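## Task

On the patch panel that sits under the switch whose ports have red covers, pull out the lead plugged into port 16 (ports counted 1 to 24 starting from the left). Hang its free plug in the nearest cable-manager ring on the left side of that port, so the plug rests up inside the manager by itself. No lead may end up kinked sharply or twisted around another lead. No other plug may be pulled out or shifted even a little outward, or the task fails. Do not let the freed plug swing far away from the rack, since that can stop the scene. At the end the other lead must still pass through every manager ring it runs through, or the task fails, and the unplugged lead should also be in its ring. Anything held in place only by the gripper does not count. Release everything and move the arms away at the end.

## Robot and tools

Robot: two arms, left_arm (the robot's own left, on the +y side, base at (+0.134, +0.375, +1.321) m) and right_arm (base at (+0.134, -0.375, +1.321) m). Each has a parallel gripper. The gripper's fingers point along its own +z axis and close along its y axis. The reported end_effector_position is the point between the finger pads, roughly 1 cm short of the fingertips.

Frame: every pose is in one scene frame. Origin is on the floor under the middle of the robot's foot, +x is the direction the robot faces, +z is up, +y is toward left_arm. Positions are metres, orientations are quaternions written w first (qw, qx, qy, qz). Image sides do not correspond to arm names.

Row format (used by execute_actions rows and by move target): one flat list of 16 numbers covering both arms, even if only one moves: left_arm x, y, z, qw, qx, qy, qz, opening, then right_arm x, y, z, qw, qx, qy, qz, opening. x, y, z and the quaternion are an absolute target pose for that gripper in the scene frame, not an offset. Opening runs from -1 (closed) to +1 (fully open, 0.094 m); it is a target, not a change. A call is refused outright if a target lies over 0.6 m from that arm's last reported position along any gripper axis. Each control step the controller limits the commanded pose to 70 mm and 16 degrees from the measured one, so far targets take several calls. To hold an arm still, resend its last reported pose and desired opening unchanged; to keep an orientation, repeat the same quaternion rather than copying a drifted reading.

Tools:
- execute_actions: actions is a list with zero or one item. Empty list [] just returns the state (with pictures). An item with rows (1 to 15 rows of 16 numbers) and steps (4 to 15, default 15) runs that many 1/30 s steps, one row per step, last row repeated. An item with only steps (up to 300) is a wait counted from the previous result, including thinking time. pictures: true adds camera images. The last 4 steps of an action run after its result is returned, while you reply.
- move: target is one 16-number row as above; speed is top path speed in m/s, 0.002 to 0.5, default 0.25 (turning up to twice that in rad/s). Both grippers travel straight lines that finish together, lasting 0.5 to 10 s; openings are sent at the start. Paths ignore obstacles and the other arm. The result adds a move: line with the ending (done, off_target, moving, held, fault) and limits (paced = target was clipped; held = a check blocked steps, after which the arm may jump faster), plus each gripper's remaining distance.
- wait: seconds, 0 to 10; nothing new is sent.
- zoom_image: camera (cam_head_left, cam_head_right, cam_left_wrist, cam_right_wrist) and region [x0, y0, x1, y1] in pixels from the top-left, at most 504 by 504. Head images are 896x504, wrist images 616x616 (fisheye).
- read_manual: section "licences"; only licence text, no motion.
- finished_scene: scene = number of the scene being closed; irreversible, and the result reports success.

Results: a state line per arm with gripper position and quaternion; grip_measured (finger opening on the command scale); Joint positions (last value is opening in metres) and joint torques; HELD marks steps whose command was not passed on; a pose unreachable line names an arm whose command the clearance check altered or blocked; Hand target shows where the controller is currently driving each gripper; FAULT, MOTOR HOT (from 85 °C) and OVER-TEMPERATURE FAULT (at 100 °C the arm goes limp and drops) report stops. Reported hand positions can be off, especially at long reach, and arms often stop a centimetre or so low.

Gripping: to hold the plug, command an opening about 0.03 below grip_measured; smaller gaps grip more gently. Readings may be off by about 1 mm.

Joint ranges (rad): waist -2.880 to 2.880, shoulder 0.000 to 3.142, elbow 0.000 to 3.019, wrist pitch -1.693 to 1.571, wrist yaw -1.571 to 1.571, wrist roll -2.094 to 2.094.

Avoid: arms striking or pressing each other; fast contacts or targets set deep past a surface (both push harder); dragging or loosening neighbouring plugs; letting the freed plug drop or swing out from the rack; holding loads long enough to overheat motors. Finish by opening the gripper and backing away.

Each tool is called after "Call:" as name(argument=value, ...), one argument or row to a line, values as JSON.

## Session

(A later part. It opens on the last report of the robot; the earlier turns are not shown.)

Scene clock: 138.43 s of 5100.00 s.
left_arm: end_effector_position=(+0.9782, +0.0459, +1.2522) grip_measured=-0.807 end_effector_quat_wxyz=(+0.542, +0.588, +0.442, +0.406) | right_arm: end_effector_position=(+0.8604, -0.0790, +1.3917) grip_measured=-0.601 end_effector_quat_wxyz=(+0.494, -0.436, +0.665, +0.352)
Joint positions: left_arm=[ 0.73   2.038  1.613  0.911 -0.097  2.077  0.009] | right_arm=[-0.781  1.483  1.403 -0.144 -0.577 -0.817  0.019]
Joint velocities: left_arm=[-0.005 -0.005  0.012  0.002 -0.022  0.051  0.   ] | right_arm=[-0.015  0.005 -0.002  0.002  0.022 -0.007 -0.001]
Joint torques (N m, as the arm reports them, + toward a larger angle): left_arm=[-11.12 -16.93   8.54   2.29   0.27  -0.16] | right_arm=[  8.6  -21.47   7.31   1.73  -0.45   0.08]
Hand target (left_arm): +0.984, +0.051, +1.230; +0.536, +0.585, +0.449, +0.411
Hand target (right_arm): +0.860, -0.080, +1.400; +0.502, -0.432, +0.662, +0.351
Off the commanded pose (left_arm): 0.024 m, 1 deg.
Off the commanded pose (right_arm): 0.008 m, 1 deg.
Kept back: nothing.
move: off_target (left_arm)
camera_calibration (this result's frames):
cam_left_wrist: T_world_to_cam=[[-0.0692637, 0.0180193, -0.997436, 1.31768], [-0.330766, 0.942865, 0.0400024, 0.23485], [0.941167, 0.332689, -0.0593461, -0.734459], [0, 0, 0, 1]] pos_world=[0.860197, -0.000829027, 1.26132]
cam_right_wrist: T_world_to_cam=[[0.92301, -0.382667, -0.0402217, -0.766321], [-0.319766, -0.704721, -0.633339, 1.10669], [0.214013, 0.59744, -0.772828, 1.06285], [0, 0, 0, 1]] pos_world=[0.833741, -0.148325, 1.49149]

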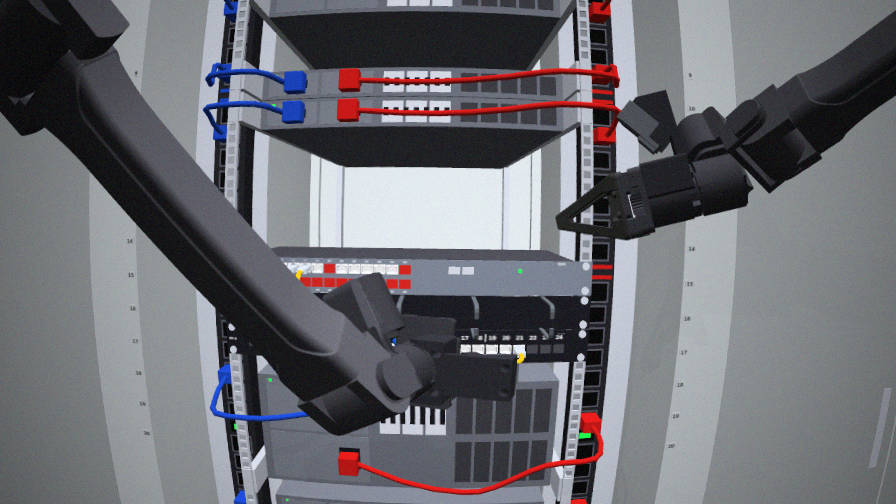

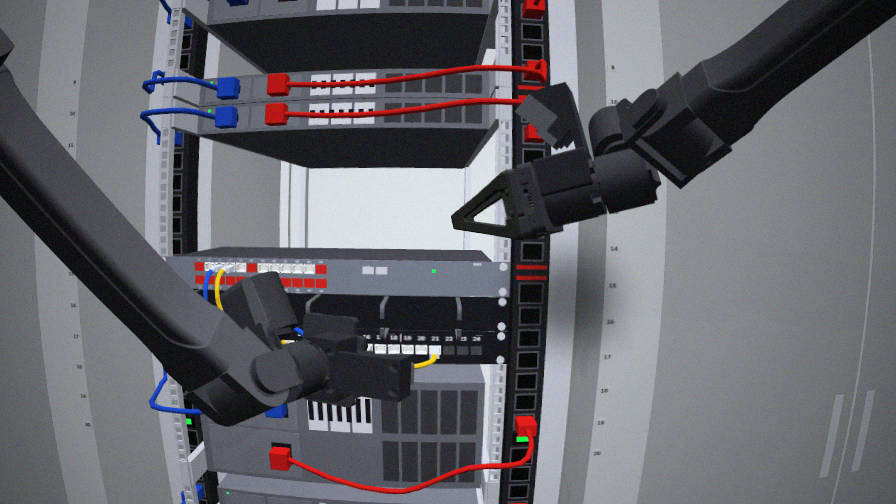

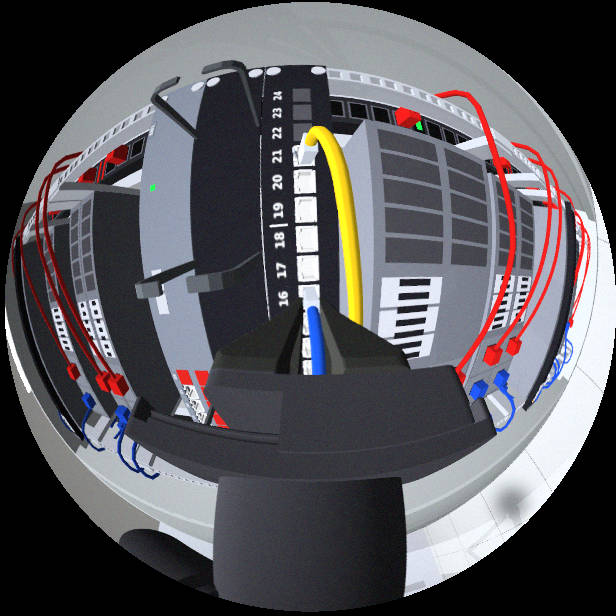

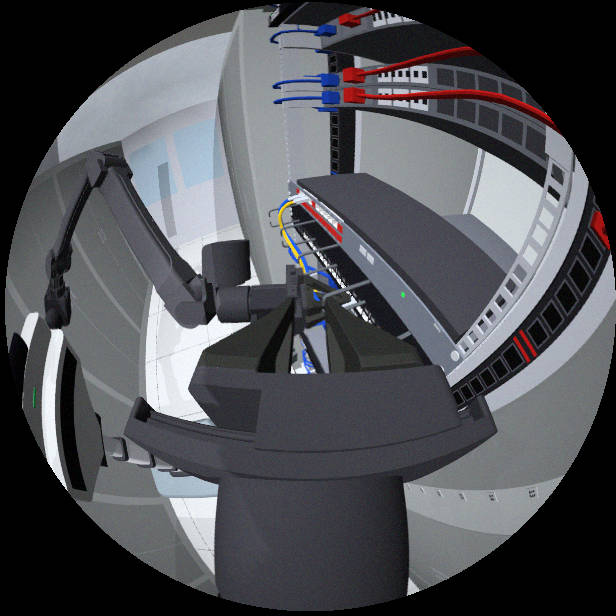

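Call:
move(
  target=[0.975,0.035,1.235,0.57,0.552,0.424,0.437,-0.65,0.86,-0.08,1.40,0.5,-0.43,0.66,0.35,-0.6],
  speed=0.02,
)

Call:
zoom_image(
  camera="cam_left_wrist",
  region=[270,260,350,340],
)

Scene clock: 141.80 s of 5100.00 s.
left_arm: end_effector_position=(+0.9735, +0.0413, +1.2554) grip_measured=-0.652 end_effector_quat_wxyz=(+0.572, +0.551, +0.425, +0.434) | right_arm: end_effector_position=(+0.8604, -0.0790, +1.3917) grip_measured=-0.601 end_effector_quat_wxyz=(+0.494, -0.436, +0.665, +0.352)
Joint positions: left_arm=[ 0.73   2.093  1.634  1.055 -0.058  2.077  0.016] | right_arm=[-0.781  1.483  1.403 -0.144 -0.577 -0.817  0.019]
Joint velocities: left_arm=[-0.015 -0.015  0.002  0.002  0.051  0.007 -0.   ] | right_arm=[-0.015 -0.005 -0.012 -0.007 -0.022 -0.022 -0.   ]
Joint torques (N m, as the arm reports them, + toward a larger angle): left_arm=[-12.23 -16.57   8.47   2.23   0.64  -0.04] | right_arm=[  8.8  -21.47   7.29   1.85  -0.46   0.08]
Hand target (left_arm): +0.974, +0.035, +1.235; +0.570, +0.552, +0.424, +0.436
Hand target (right_arm): +0.860, -0.080, +1.400; +0.502, -0.432, +0.662, +0.351
Off the commanded pose (left_arm): 0.021 m, 0 deg.
Off the commanded pose (right_arm): 0.008 m, 1 deg.
Kept back: nothing.
move: off_target (left_arm)
camera_calibration (this result's frames):
cam_left_wrist: T_world_to_cam=[[0.0389767, -0.0210923, -0.999017, 1.21888], [-0.349449, 0.93636, -0.0334031, 0.348102], [0.936144, 0.350408, 0.0291255, -0.835234], [0, 0, 0, 1]] pos_world=[0.856035, -0.00756724, 1.25364]
cam_right_wrist: T_world_to_cam=[[0.92301, -0.382667, -0.0402217, -0.766321], [-0.319766, -0.704721, -0.633339, 1.10669], [0.214013, 0.59744, -0.772828, 1.06285], [0, 0, 0, 1]] pos_world=[0.833741, -0.148325, 1.49149]

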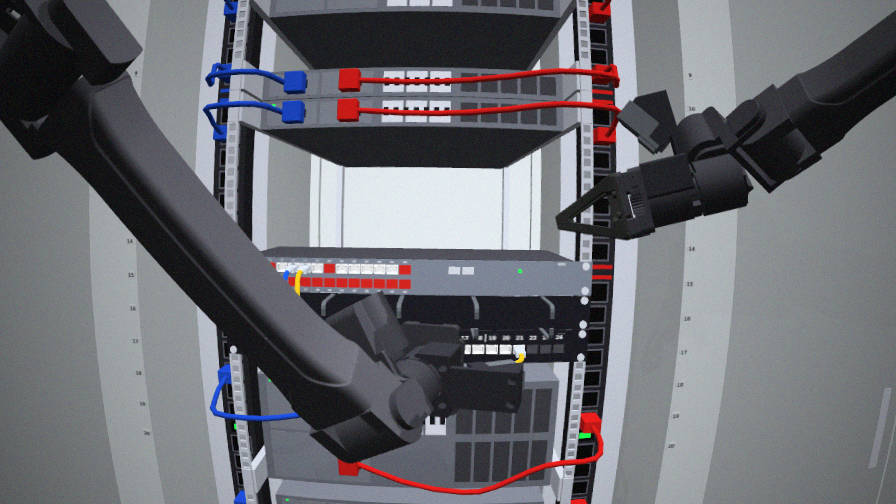

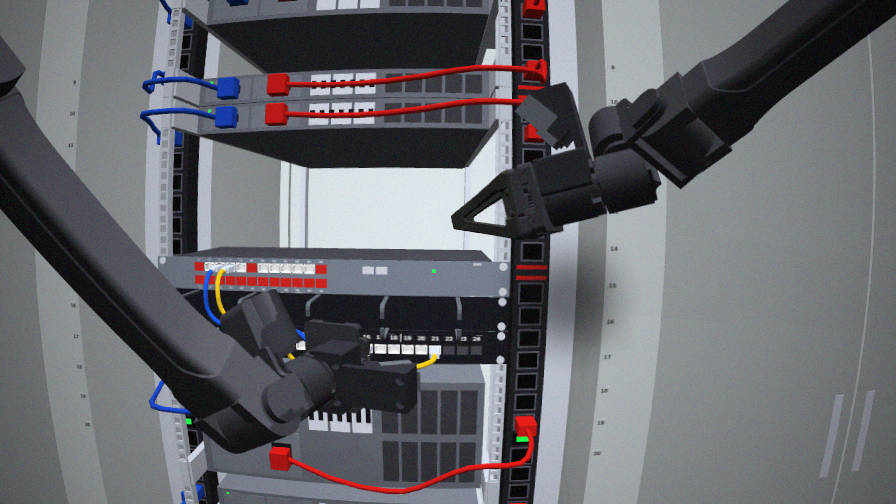

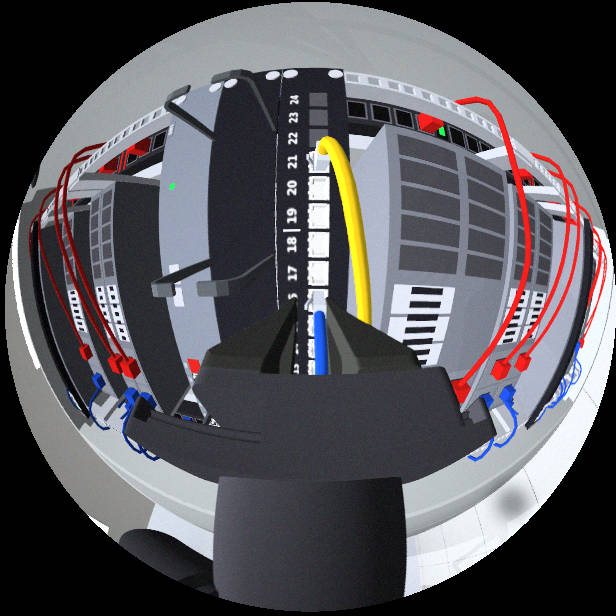

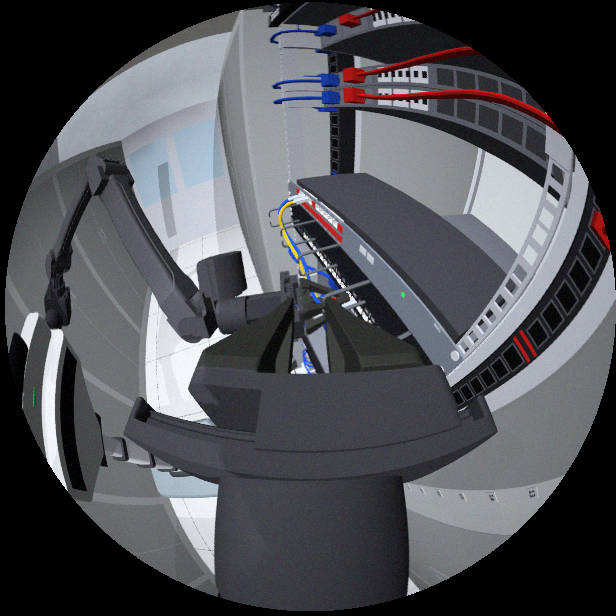

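Region (270, 260, 350, 340) of cam_left_wrist's 616x616 image, scaled by 6.300, with more detail than that image has.

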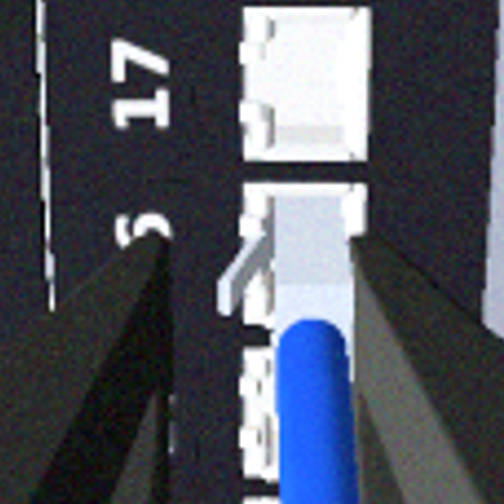

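Level now. Lower 4 mm, forward 3.

Call:
execute_actions(
  actions=[
    {"rows":[[0.978,0.033,1.228,0.57,0.552,0.424,0.437,-0.65,0.86,-0.08,1.40,0.5,-0.43,0.66,0.35,-0.6]]},
  ],
)

Call:
execute_actions(
  actions=[
    {"rows":[[0.978,0.033,1.228,0.57,0.552,0.424,0.437,-0.92,0.86,-0.08,1.40,0.5,-0.43,0.66,0.35,-0.6]]},
  ],
)

Call:
move(
  target=[0.94,0.028,1.245,0.565,0.565,0.424,0.425,-0.92,0.86,-0.08,1.40,0.5,-0.43,0.66,0.35,-0.6],
  speed=0.02,
)

Scene clock: 142.27 s of 5100.00 s.
left_arm: end_effector_position=(+0.9772, +0.0383, +1.2543) grip_measured=-0.652 end_effector_quat_wxyz=(+0.575, +0.548, +0.423, +0.436) | right_arm: end_effector_position=(+0.8604, -0.0790, +1.3917) grip_measured=-0.601 end_effector_quat_wxyz=(+0.494, -0.436, +0.665, +0.352)
Joint positions: left_arm=[ 0.73   2.109  1.658  1.055 -0.054  2.077  0.016] | right_arm=[-0.781  1.483  1.403 -0.144 -0.577 -0.817  0.019]
Joint velocities: left_arm=[-0.024 -0.005 -0.002 -0.017  0.066 -0.022  0.   ] | right_arm=[-0.005  0.005 -0.007  0.017 -0.007 -0.022 -0.   ]
Joint torques (N m, as the arm reports them, + toward a larger angle): left_arm=[-11.97 -16.68   8.33   2.06   0.55  -0.05] | right_arm=[  8.95 -21.59   7.39   1.98  -0.48   0.06]
Steps of this call (steps 1 to 3: nothing new was sent; steps 4 to 14: the first 11 steps of this action). Readings (end_effector_position):
4: left_arm (+0.9738, +0.0411, +1.2554) | right_arm (+0.8604, -0.0790, +1.3917)
5: left_arm (+0.9746, +0.0404, +1.2553) | right_arm (+0.8604, -0.0790, +1.3917)
7: left_arm (+0.9766, +0.0392, +1.2552) | right_arm (+0.8604, -0.0790, +1.3917)
11: left_arm (+0.9772, +0.0383, +1.2543) | right_arm (+0.8604, -0.0790, +1.3917)
14: the state above

Scene clock: 142.77 s of 5100.00 s.
left_arm: end_effector_position=(+0.9768, +0.0379, +1.2510) grip_measured=-0.877 end_effector_quat_wxyz=(+0.574, +0.548, +0.424, +0.436) | right_arm: end_effector_position=(+0.8604, -0.0790, +1.3917) grip_measured=-0.601 end_effector_quat_wxyz=(+0.494, -0.436, +0.665, +0.352)
Joint positions: left_arm=[ 0.731  2.115  1.661  1.057 -0.055  2.077  0.006] | right_arm=[-0.781  1.483  1.403 -0.144 -0.577 -0.817  0.019]
Joint velocities: left_arm=[-0.005  0.005  0.017  0.027 -0.037 -0.022  0.   ] | right_arm=[-0.005  0.005 -0.007 -0.002 -0.081  0.007 -0.   ]
Joint torques (N m, as the arm reports them, + toward a larger angle): left_arm=[-12.22 -16.75   8.25   2.     0.6   -0.06] | right_arm=[  9.03 -21.36   7.33   1.88  -0.44   0.06]
Off your previous action's commanded pose (left_arm): 0.027 m, 1 deg at its last step (step 4 of this call).
Off your previous action's commanded pose (right_arm): 0.008 m, 1 deg at its last step (step 4 of this call).
Steps of this call (steps 1 to 4: the last 4 steps of your previous action; steps 5 to 15: the first 11 steps of this action). Readings (end_effector_position):
5: left_arm (+0.9773, +0.0386, +1.2535) | right_arm (+0.8604, -0.0790, +1.3917)
6: left_arm (+0.9766, +0.0375, +1.2513) | right_arm (+0.8604, -0.0790, +1.3917)
8: left_arm (+0.9768, +0.0379, +1.2510) | right_arm (+0.8604, -0.0790, +1.3917)
12: left_arm (+0.9768, +0.0379, +1.2510) | right_arm (+0.8604, -0.0790, +1.3917)
15: the state above

Scene clock: 145.17 s of 5100.00 s.
left_arm: end_effector_position=(+0.9481, +0.0344, +1.2419) grip_measured=-0.877 end_effector_quat_wxyz=(+0.568, +0.559, +0.430, +0.425) | right_arm: end_effector_position=(+0.8604, -0.0790, +1.3917) grip_measured=-0.601 end_effector_quat_wxyz=(+0.494, -0.436, +0.665, +0.352)
Joint positions: left_arm=[ 0.718  2.091  1.566  1.093 -0.073  2.077  0.006] | right_arm=[-0.781  1.483  1.403 -0.144 -0.577 -0.817  0.019]
Joint velocities: left_arm=[-0.015 -0.024  0.007  0.007  0.022 -0.022  0.001] | right_arm=[ 0.005 -0.005 -0.007 -0.012  0.037 -0.037  0.001]
Joint torques (N m, as the arm reports them, + toward a larger angle): left_arm=[-13.69 -19.78   3.77   1.97   0.33   0.02] | right_arm=[  9.35 -21.51   7.34   1.92  -0.45   0.07]
Hand target (left_arm): +0.940, +0.028, +1.244; +0.567, +0.564, +0.426, +0.422
Hand target (right_arm): +0.860, -0.080, +1.400; +0.502, -0.432, +0.662, +0.351
Off your previous action's commanded pose (left_arm): 0.024 m, 1 deg at its last step (step 4 of this call).
Off your previous action's commanded pose (right_arm): 0.008 m, 1 deg at its last step (step 4 of this call).
Off the commanded pose (left_arm): 0.011 m, 1 deg.
Off the commanded pose (right_arm): 0.008 m, 1 deg.
joint sent to its limit (left arm) — the command would take joint 6 (wrist roll) past its upper limit, so that joint was sent only as far as its limit.
Kept back: nothing.
move: off_target (left_arm)
camera_calibration (this result's frames):
cam_left_wrist: T_world_to_cam=[[0.0116433, -0.0182928, -0.999765, 1.23299], [-0.341864, 0.939511, -0.0211717, 0.322745], [0.939677, 0.34203, 0.00468534, -0.781384], [0, 0, 0, 1]] pos_world=[0.830228, -0.0134112, 1.24319]
cam_right_wrist: T_world_to_cam=[[0.92301, -0.382667, -0.0402217, -0.766321], [-0.319766, -0.704721, -0.633339, 1.10669], [0.214013, 0.59744, -0.772828, 1.06285], [0, 0, 0, 1]] pos_world=[0.833741, -0.148325, 1.49149]

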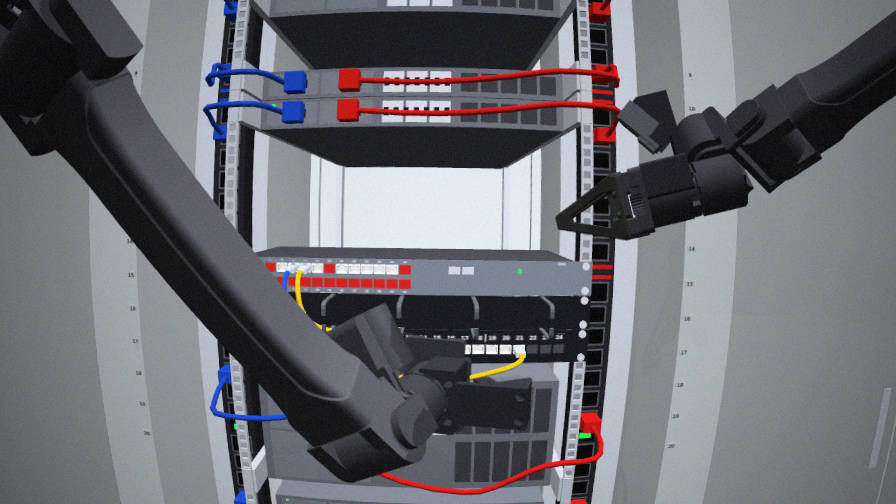

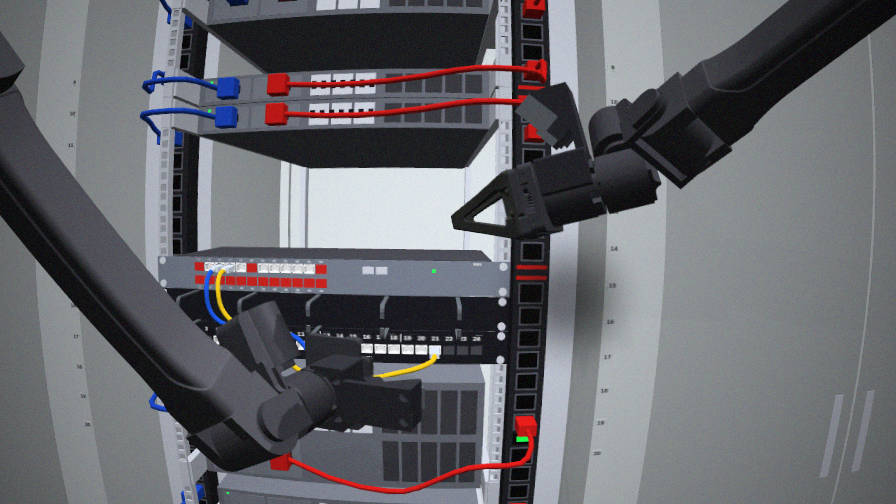

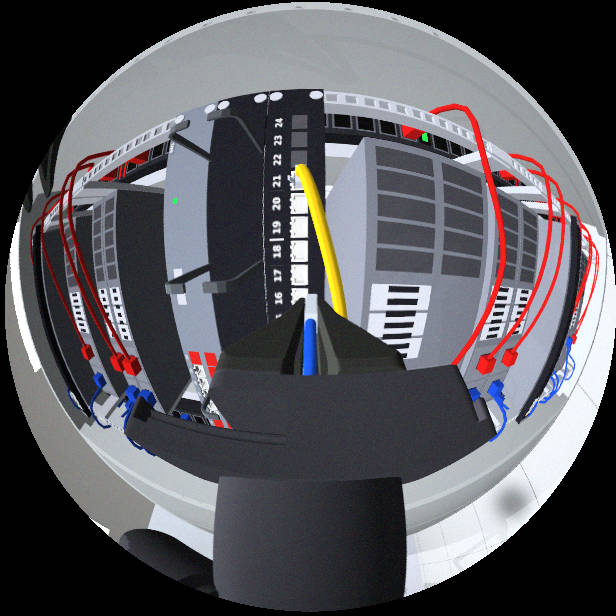

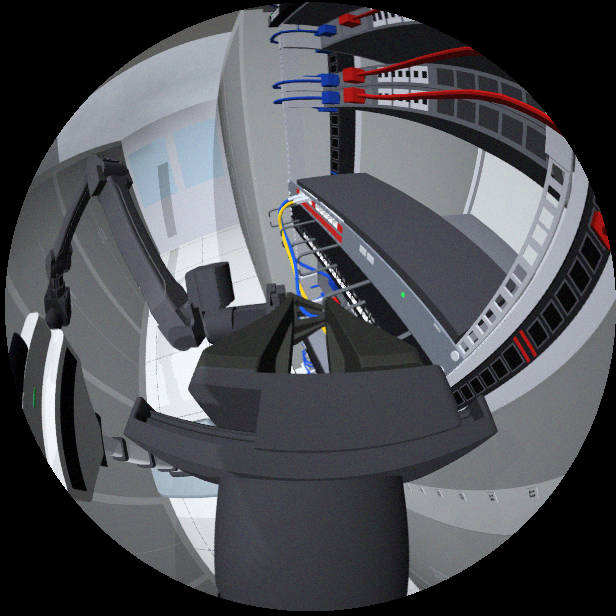

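Call:
move(
  target=[0.92,0.045,1.275,0.57,0.552,0.424,0.437,-0.92,0.84,-0.05,1.40,0.5,-0.43,0.66,0.35,-0.2],
  speed=0.03,
)

Call:
move(
  target=[0.92,0.045,1.318,0.57,0.552,0.424,0.437,-0.92,0.84,-0.05,1.40,0.5,-0.43,0.66,0.35,-0.2],
  speed=0.03,
)

Call:
zoom_image(
  camera="cam_right_wrist",
  region=[230,160,410,340],
)

Scene clock: 147.23 s of 5100.00 s.
left_arm: end_effector_position=(+0.9205, +0.0444, +1.2570) grip_measured=-0.877 end_effector_quat_wxyz=(+0.569, +0.557, +0.432, +0.424) | right_arm: end_effector_position=(+0.8420, -0.0527, +1.3939) grip_measured=-0.201 end_effector_quat_wxyz=(+0.496, -0.436, +0.664, +0.350)
Joint positions: left_arm=[ 0.706  2.027  1.442  1.157 -0.085  2.077  0.006] | right_arm=[-0.725  1.483  1.358 -0.088 -0.52  -0.805  0.038]
Joint velocities: left_arm=[-0.005 -0.015 -0.007  0.007 -0.022  0.037 -0.001] | right_arm=[-0.015 -0.015  0.007  0.012  0.007 -0.037 -0.002]
Joint torques (N m, as the arm reports them, + toward a larger angle): left_arm=[-13.18 -20.3    3.82   2.35   0.34   0.03] | right_arm=[  9.49 -20.26   7.18   1.93  -0.31   0.09]
Hand target (left_arm): +0.920, +0.045, +1.274; +0.574, +0.549, +0.428, +0.431
Hand target (right_arm): +0.840, -0.050, +1.400; +0.501, -0.432, +0.662, +0.351
Off the commanded pose (left_arm): 0.018 m, 2 deg.
Off the commanded pose (right_arm): 0.007 m, 1 deg.
joint sent to its limit (left arm) — the command would take joint 6 (wrist roll) past its upper limit, so that joint was sent only as far as its limit.
Kept back: nothing.
move: off_target (left_arm)
camera_calibration (this result's frames):
cam_left_wrist: T_world_to_cam=[[0.0121082, -0.0257358, -0.999595, 1.24826], [-0.34403, 0.938531, -0.0283309, 0.315276], [0.93888, 0.344234, 0.00251006, -0.755574], [0, 0, 0, 1]] pos_world=[0.802744, -0.00367694, 1.25858]
cam_right_wrist: T_world_to_cam=[[0.922044, -0.385542, -0.0345357, -0.746377], [-0.318407, -0.704689, -0.634059, 1.12061], [0.22012, 0.595626, -0.772513, 1.04709], [0, 0, 0, 1]] pos_world=[0.814519, -0.121749, 1.49364]

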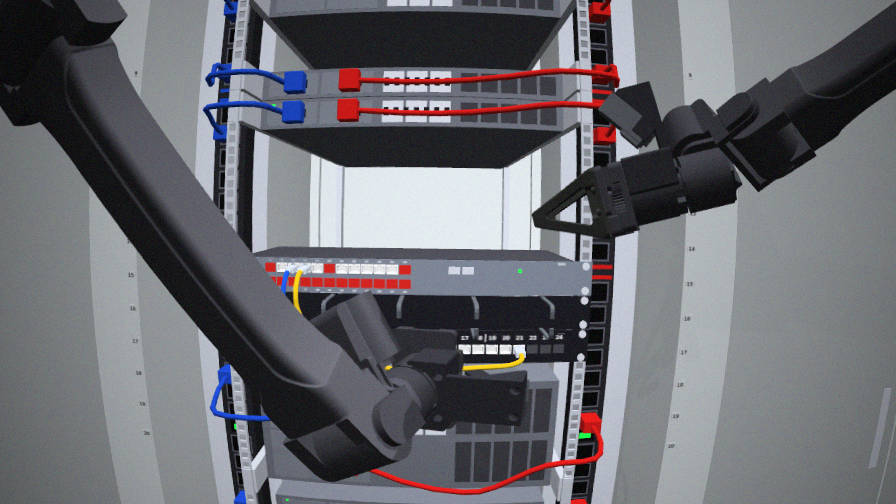

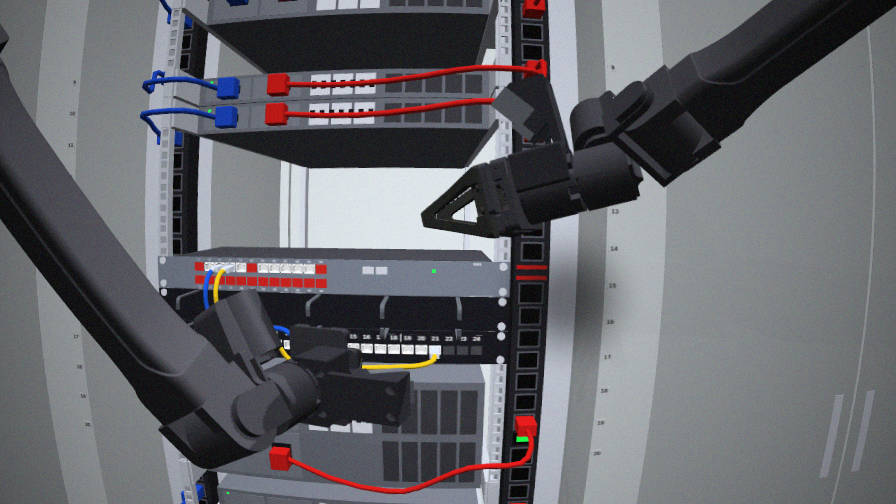

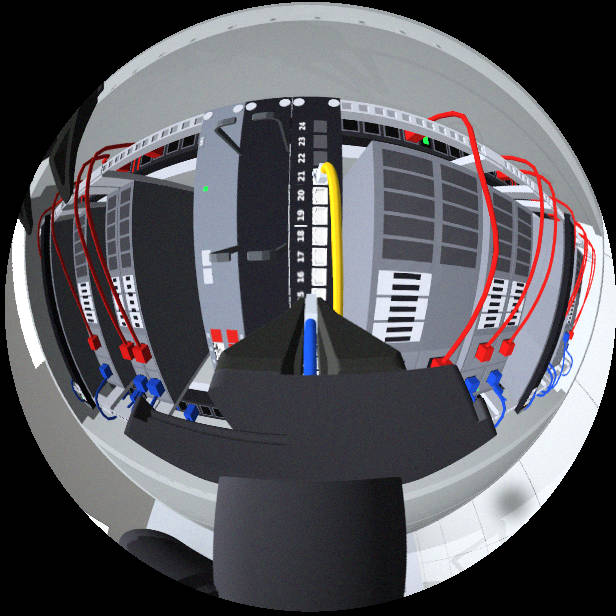

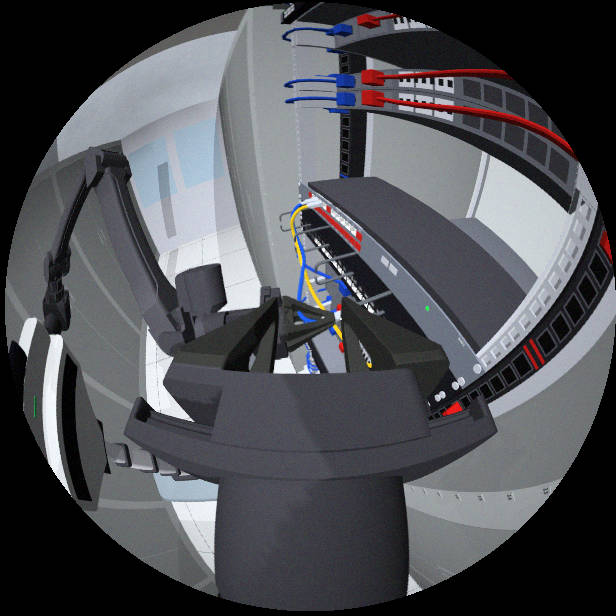

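Scene clock: 149.60 s of 5100.00 s.
left_arm: end_effector_position=(+0.9201, +0.0450, +1.3051) grip_measured=-0.877 end_effector_quat_wxyz=(+0.578, +0.546, +0.435, +0.422) | right_arm: end_effector_position=(+0.8420, -0.0527, +1.3939) grip_measured=-0.201 end_effector_quat_wxyz=(+0.496, -0.436, +0.665, +0.350)
Joint positions: left_arm=[ 0.669  1.942  1.401  1.133 -0.11   2.077  0.006] | right_arm=[-0.725  1.483  1.358 -0.088 -0.52  -0.803  0.038]
Joint velocities: left_arm=[-0.005 -0.005 -0.012  0.007 -0.125 -0.037 -0.001] | right_arm=[ 0.005 -0.005 -0.007 -0.007 -0.051 -0.037 -0.001]
Joint torques (N m, as the arm reports them, + toward a larger angle): left_arm=[-12.92 -20.23   4.27   1.51   0.34   0.03] | right_arm=[  9.78 -20.29   7.31   1.9   -0.37   0.11]
Hand target (left_arm): +0.919, +0.046, +1.318; +0.579, +0.545, +0.432, +0.425
Hand target (right_arm): +0.840, -0.050, +1.400; +0.502, -0.432, +0.662, +0.351
Off the commanded pose (left_arm): 0.013 m, 2 deg.
Off the commanded pose (right_arm): 0.007 m, 1 deg.
joint sent to its limit (left arm) — the command would take joint 6 (wrist roll) past its upper limit, so that joint was sent only as far as its limit.
Kept back: nothing.
move: off_target (left_arm)
camera_calibration (this result's frames):
cam_left_wrist: T_world_to_cam=[[0.0240562, -0.0519608, -0.998359, 1.2849], [-0.346772, 0.936211, -0.0570819, 0.356023], [0.937641, 0.347576, 0.00450315, -0.757109], [0, 0, 0, 1]] pos_world=[0.802445, -0.00339569, 1.30653]
cam_right_wrist: T_world_to_cam=[[0.921789, -0.385981, -0.0363744, -0.743623], [-0.319846, -0.704101, -0.633988, 1.12176], [0.219096, 0.596037, -0.772487, 1.04793], [0, 0, 0, 1]] pos_world=[0.814655, -0.121802, 1.49364]

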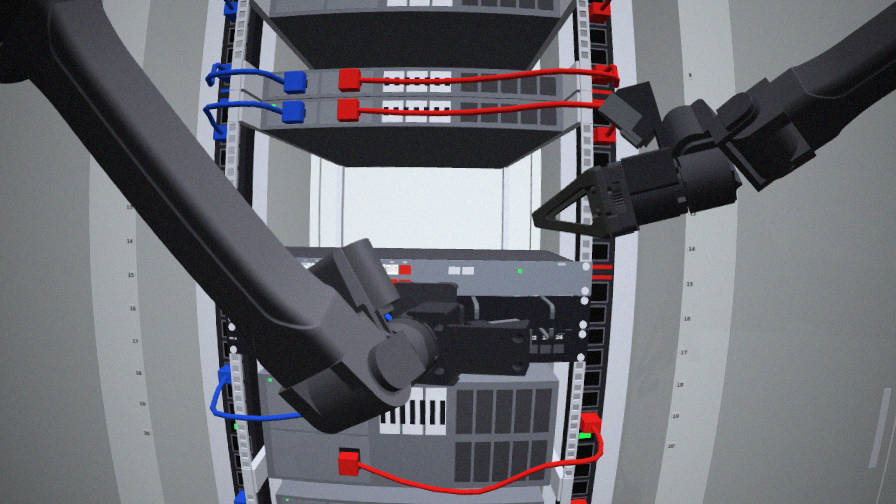

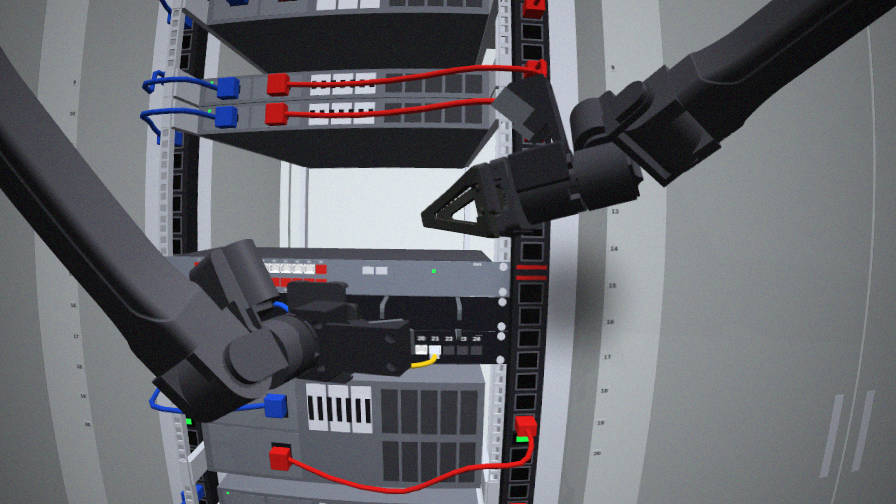

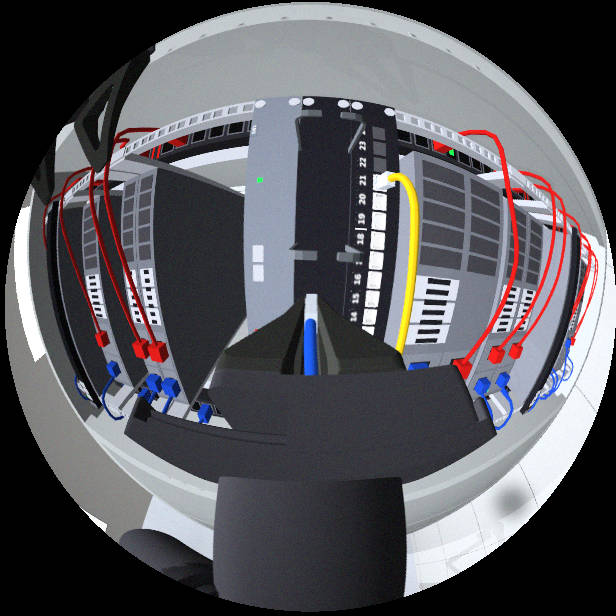

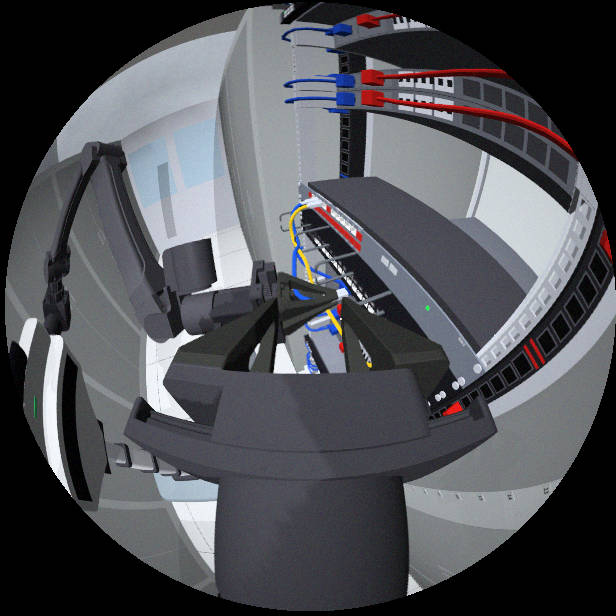

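Region (230, 160, 410, 340) of cam_right_wrist's 616x616 image, scaled by 2.800, with more detail than that image has.

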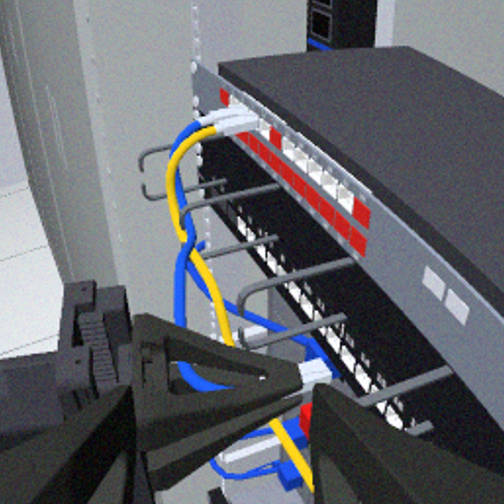

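Call:
move(
  target=[0.905,0.125,1.31,0.57,0.552,0.424,0.437,-0.872,0.84,-0.05,1.40,0.5,-0.43,0.66,0.35,-0.2],
  speed=0.02,
)

Call:
zoom_image(
  camera="cam_right_wrist",
  region=[230,160,410,340],
)

Scene clock: 154.20 s of 5100.00 s.
left_arm: end_effector_position=(+0.8938, +0.0945, +1.3012) grip_measured=-0.863 end_effector_quat_wxyz=(+0.575, +0.567, +0.416, +0.418) | right_arm: end_effector_position=(+0.8420, -0.0527, +1.3939) grip_measured=-0.201 end_effector_quat_wxyz=(+0.496, -0.436, +0.665, +0.350)
Joint positions: left_arm=[ 0.734  1.835  1.23   1.161 -0.027  2.077  0.006] | right_arm=[-0.725  1.483  1.358 -0.088 -0.52  -0.803  0.038]
Joint velocities: left_arm=[ 0.005 -0.005  0.012 -0.017 -0.066  0.022 -0.   ] | right_arm=[-0.005 -0.005  0.017 -0.002  0.066 -0.037 -0.   ]
Joint torques (N m, as the arm reports them, + toward a larger angle): left_arm=[ -7.87 -19.45   3.96   2.51   0.38  -0.17] | right_arm=[  9.92 -20.21   7.16   1.91  -0.37   0.08]
Hand target (left_arm): +0.904, +0.124, +1.310; +0.570, +0.552, +0.423, +0.437
Hand target (right_arm): +0.840, -0.050, +1.400; +0.502, -0.432, +0.662, +0.351
Off the commanded pose (left_arm): 0.034 m, 3 deg.
Off the commanded pose (right_arm): 0.007 m, 1 deg.
Kept back: nothing.
move: off_target (left_arm)
camera_calibration (this result's frames):
cam_left_wrist: T_world_to_cam=[[0.0193761, -0.0118913, -0.999742, 1.28636], [-0.309249, 0.950824, -0.017303, 0.213715], [0.950784, 0.309505, 0.0147459, -0.771171], [0, 0, 0, 1]] pos_world=[0.774383, 0.0507725, 1.3011]
cam_right_wrist: T_world_to_cam=[[0.921789, -0.385981, -0.0363744, -0.743623], [-0.319846, -0.704101, -0.633988, 1.12176], [0.219096, 0.596037, -0.772487, 1.04793], [0, 0, 0, 1]] pos_world=[0.814655, -0.121802, 1.49364]

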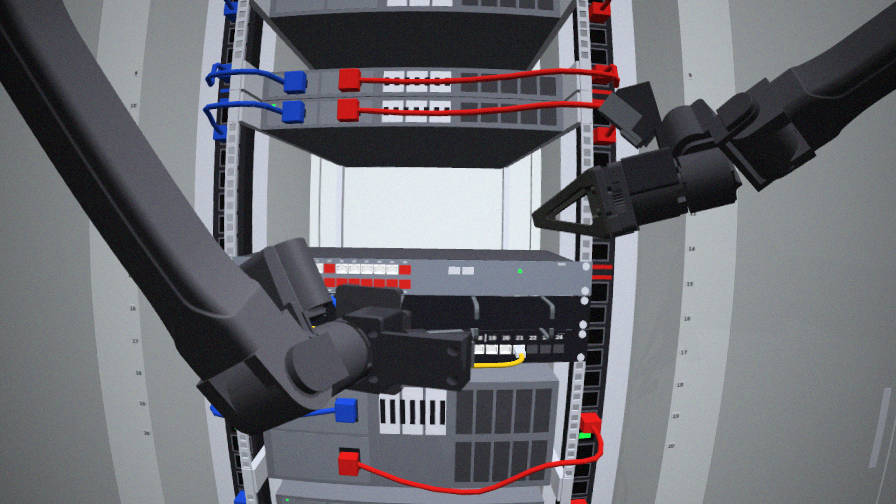

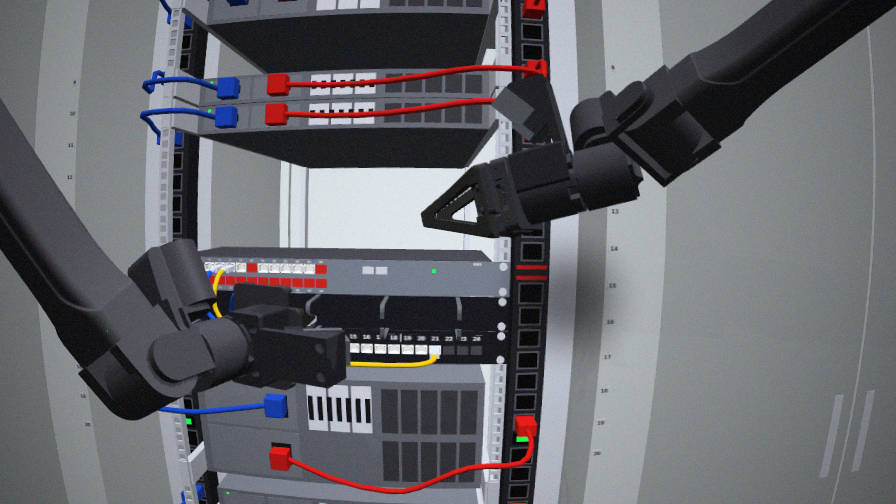

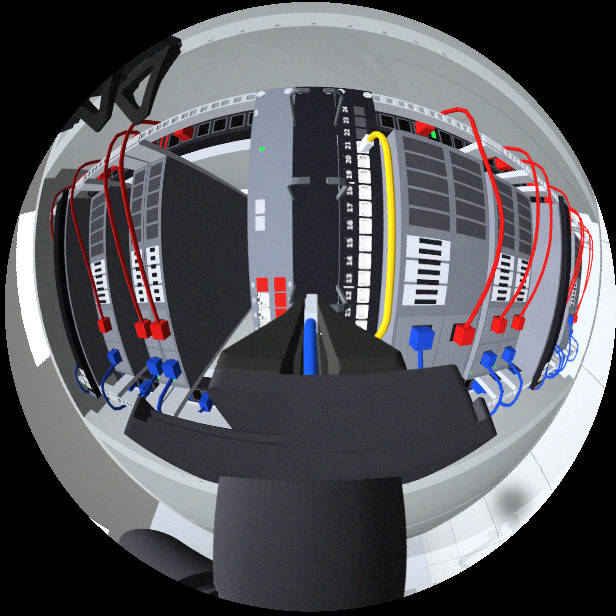

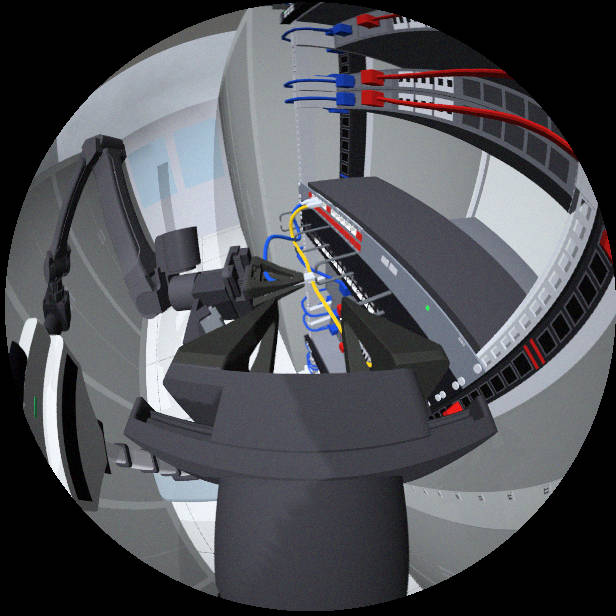

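Region (230, 160, 410, 340) of cam_right_wrist's 616x616 image, scaled by 2.800, with more detail than that image has.

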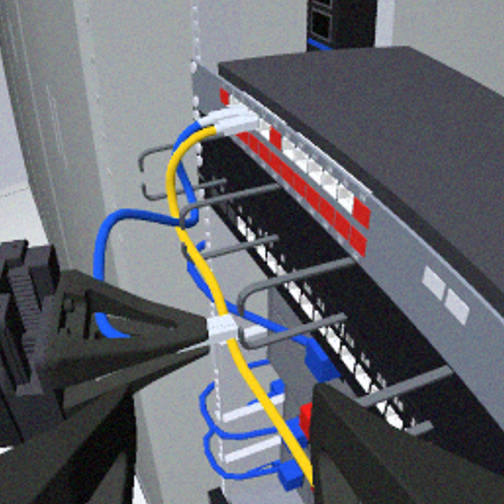

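Call:
move(
  target=[0.90,0.135,1.285,0.68,0.668,0.21,0.216,-0.92,0.84,-0.05,1.40,0.5,-0.43,0.66,0.35,-0.2],
  speed=0.08,
)

Call:
zoom_image(
  camera="cam_right_wrist",
  region=[230,160,410,340],
)

Scene clock: 158.80 s of 5100.00 s.
left_arm: end_effector_position=(+0.8675, +0.1089, +1.2642) grip_measured=-0.874 end_effector_quat_wxyz=(+0.684, +0.673, +0.221, +0.174) | right_arm: end_effector_position=(+0.8420, -0.0527, +1.3939) grip_measured=-0.201 end_effector_quat_wxyz=(+0.496, -0.436, +0.665, +0.350)
Joint positions: left_arm=[0.943 1.753 1.267 0.678 0.768 2.073 0.006] | right_arm=[-0.725  1.483  1.358 -0.088 -0.52  -0.803  0.038]
Joint velocities: left_arm=[-0.005  0.005  0.007 -0.012  0.022  0.051 -0.   ] | right_arm=[ 0.005 -0.005  0.007  0.002 -0.051 -0.066  0.   ]
Joint torques (N m, as the arm reports them, + toward a larger angle): left_arm=[ -6.42 -20.42   8.07   1.55   0.45   0.05] | right_arm=[  9.46 -20.15   7.23   1.99  -0.37   0.06]
Hand target (left_arm): +0.897, +0.135, +1.287; +0.681, +0.667, +0.212, +0.215
Hand target (right_arm): +0.840, -0.050, +1.400; +0.502, -0.432, +0.662, +0.351
Off the commanded pose (left_arm): 0.047 m, 5 deg.
Off the commanded pose (right_arm): 0.007 m, 1 deg.
joint sent to its limit (left arm) — the command would take joint 6 (wrist roll) past its upper limit, so that joint was sent only as far as its limit.
Kept back: nothing.
move: off_target (left_arm)
camera_calibration (this result's frames):
cam_left_wrist: T_world_to_cam=[[-0.0549589, -0.0430903, -0.997558, 1.31519], [0.370411, 0.926899, -0.0604453, -0.34121], [0.927241, -0.372829, -0.0349802, -0.592459], [0, 0, 0, 1]] pos_world=[0.748021, 0.152053, 1.27063]
cam_right_wrist: T_world_to_cam=[[0.921789, -0.385981, -0.0363744, -0.743623], [-0.319846, -0.704101, -0.633988, 1.12176], [0.219096, 0.596037, -0.772487, 1.04793], [0, 0, 0, 1]] pos_world=[0.814655, -0.121802, 1.49364]

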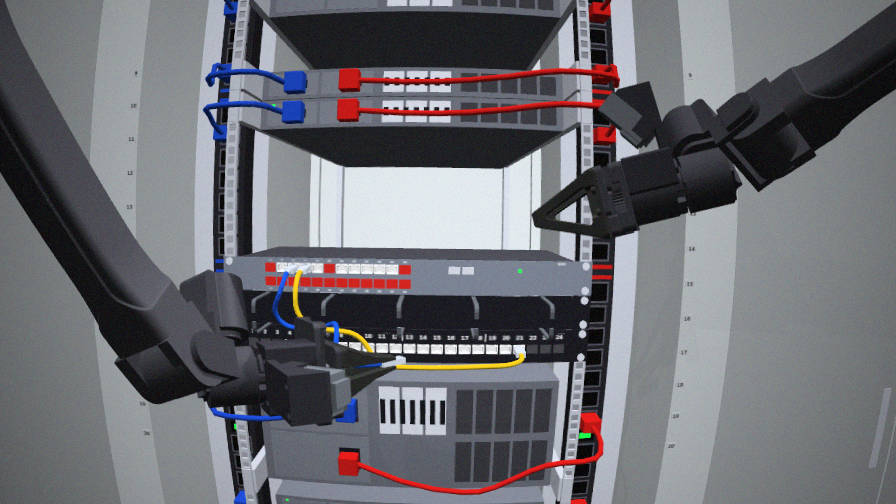

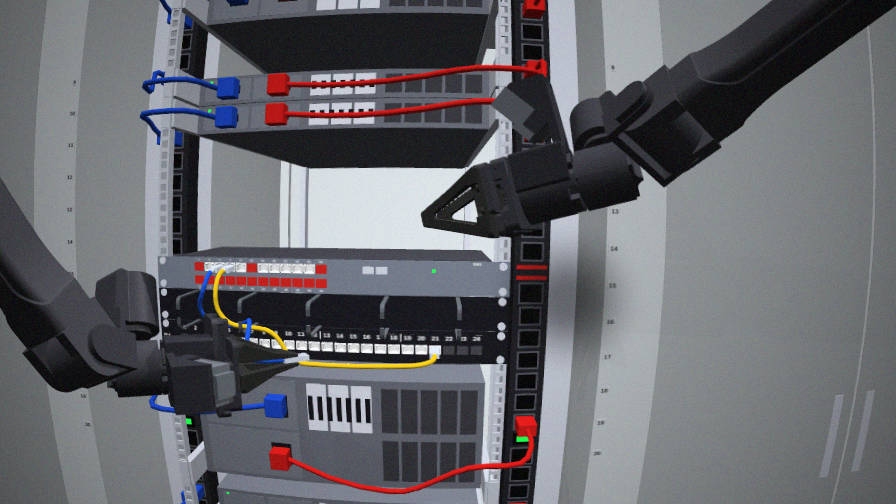

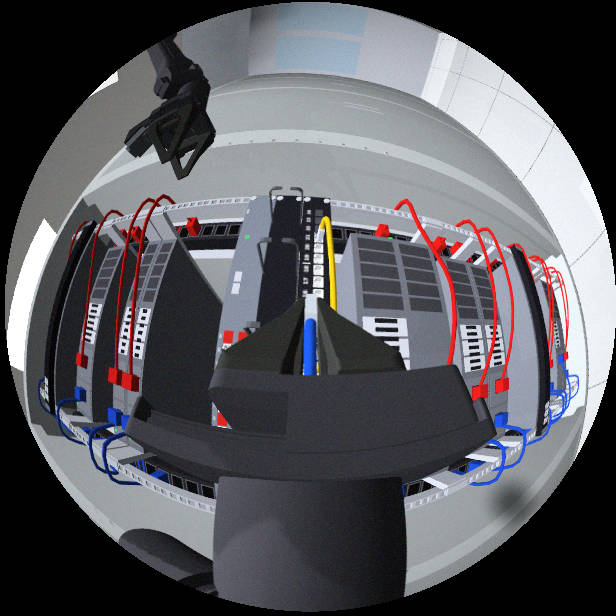

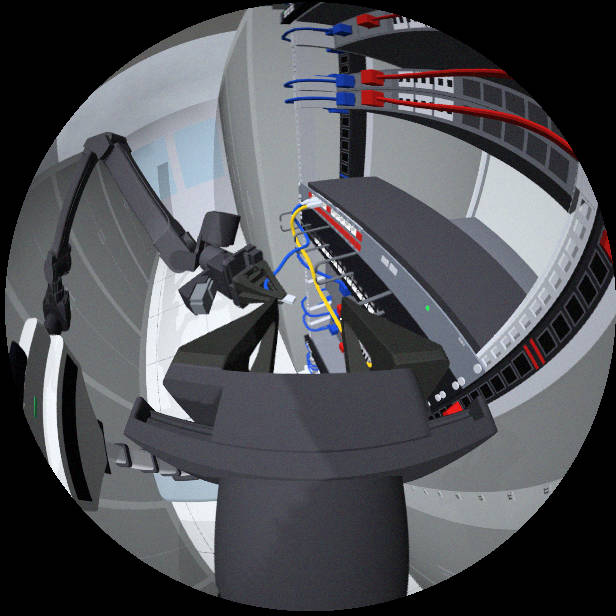

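Region (230, 160, 410, 340) of cam_right_wrist's 616x616 image, scaled by 2.800, with more detail than that image has.

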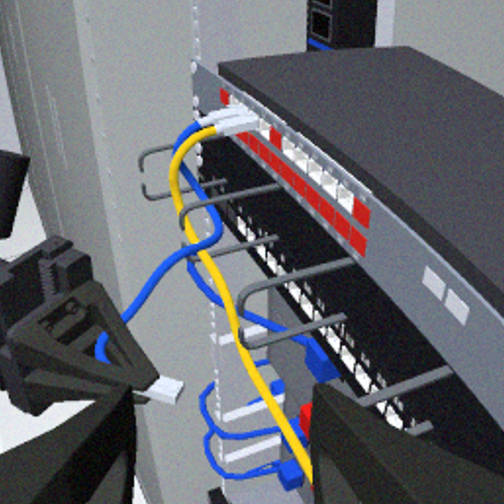

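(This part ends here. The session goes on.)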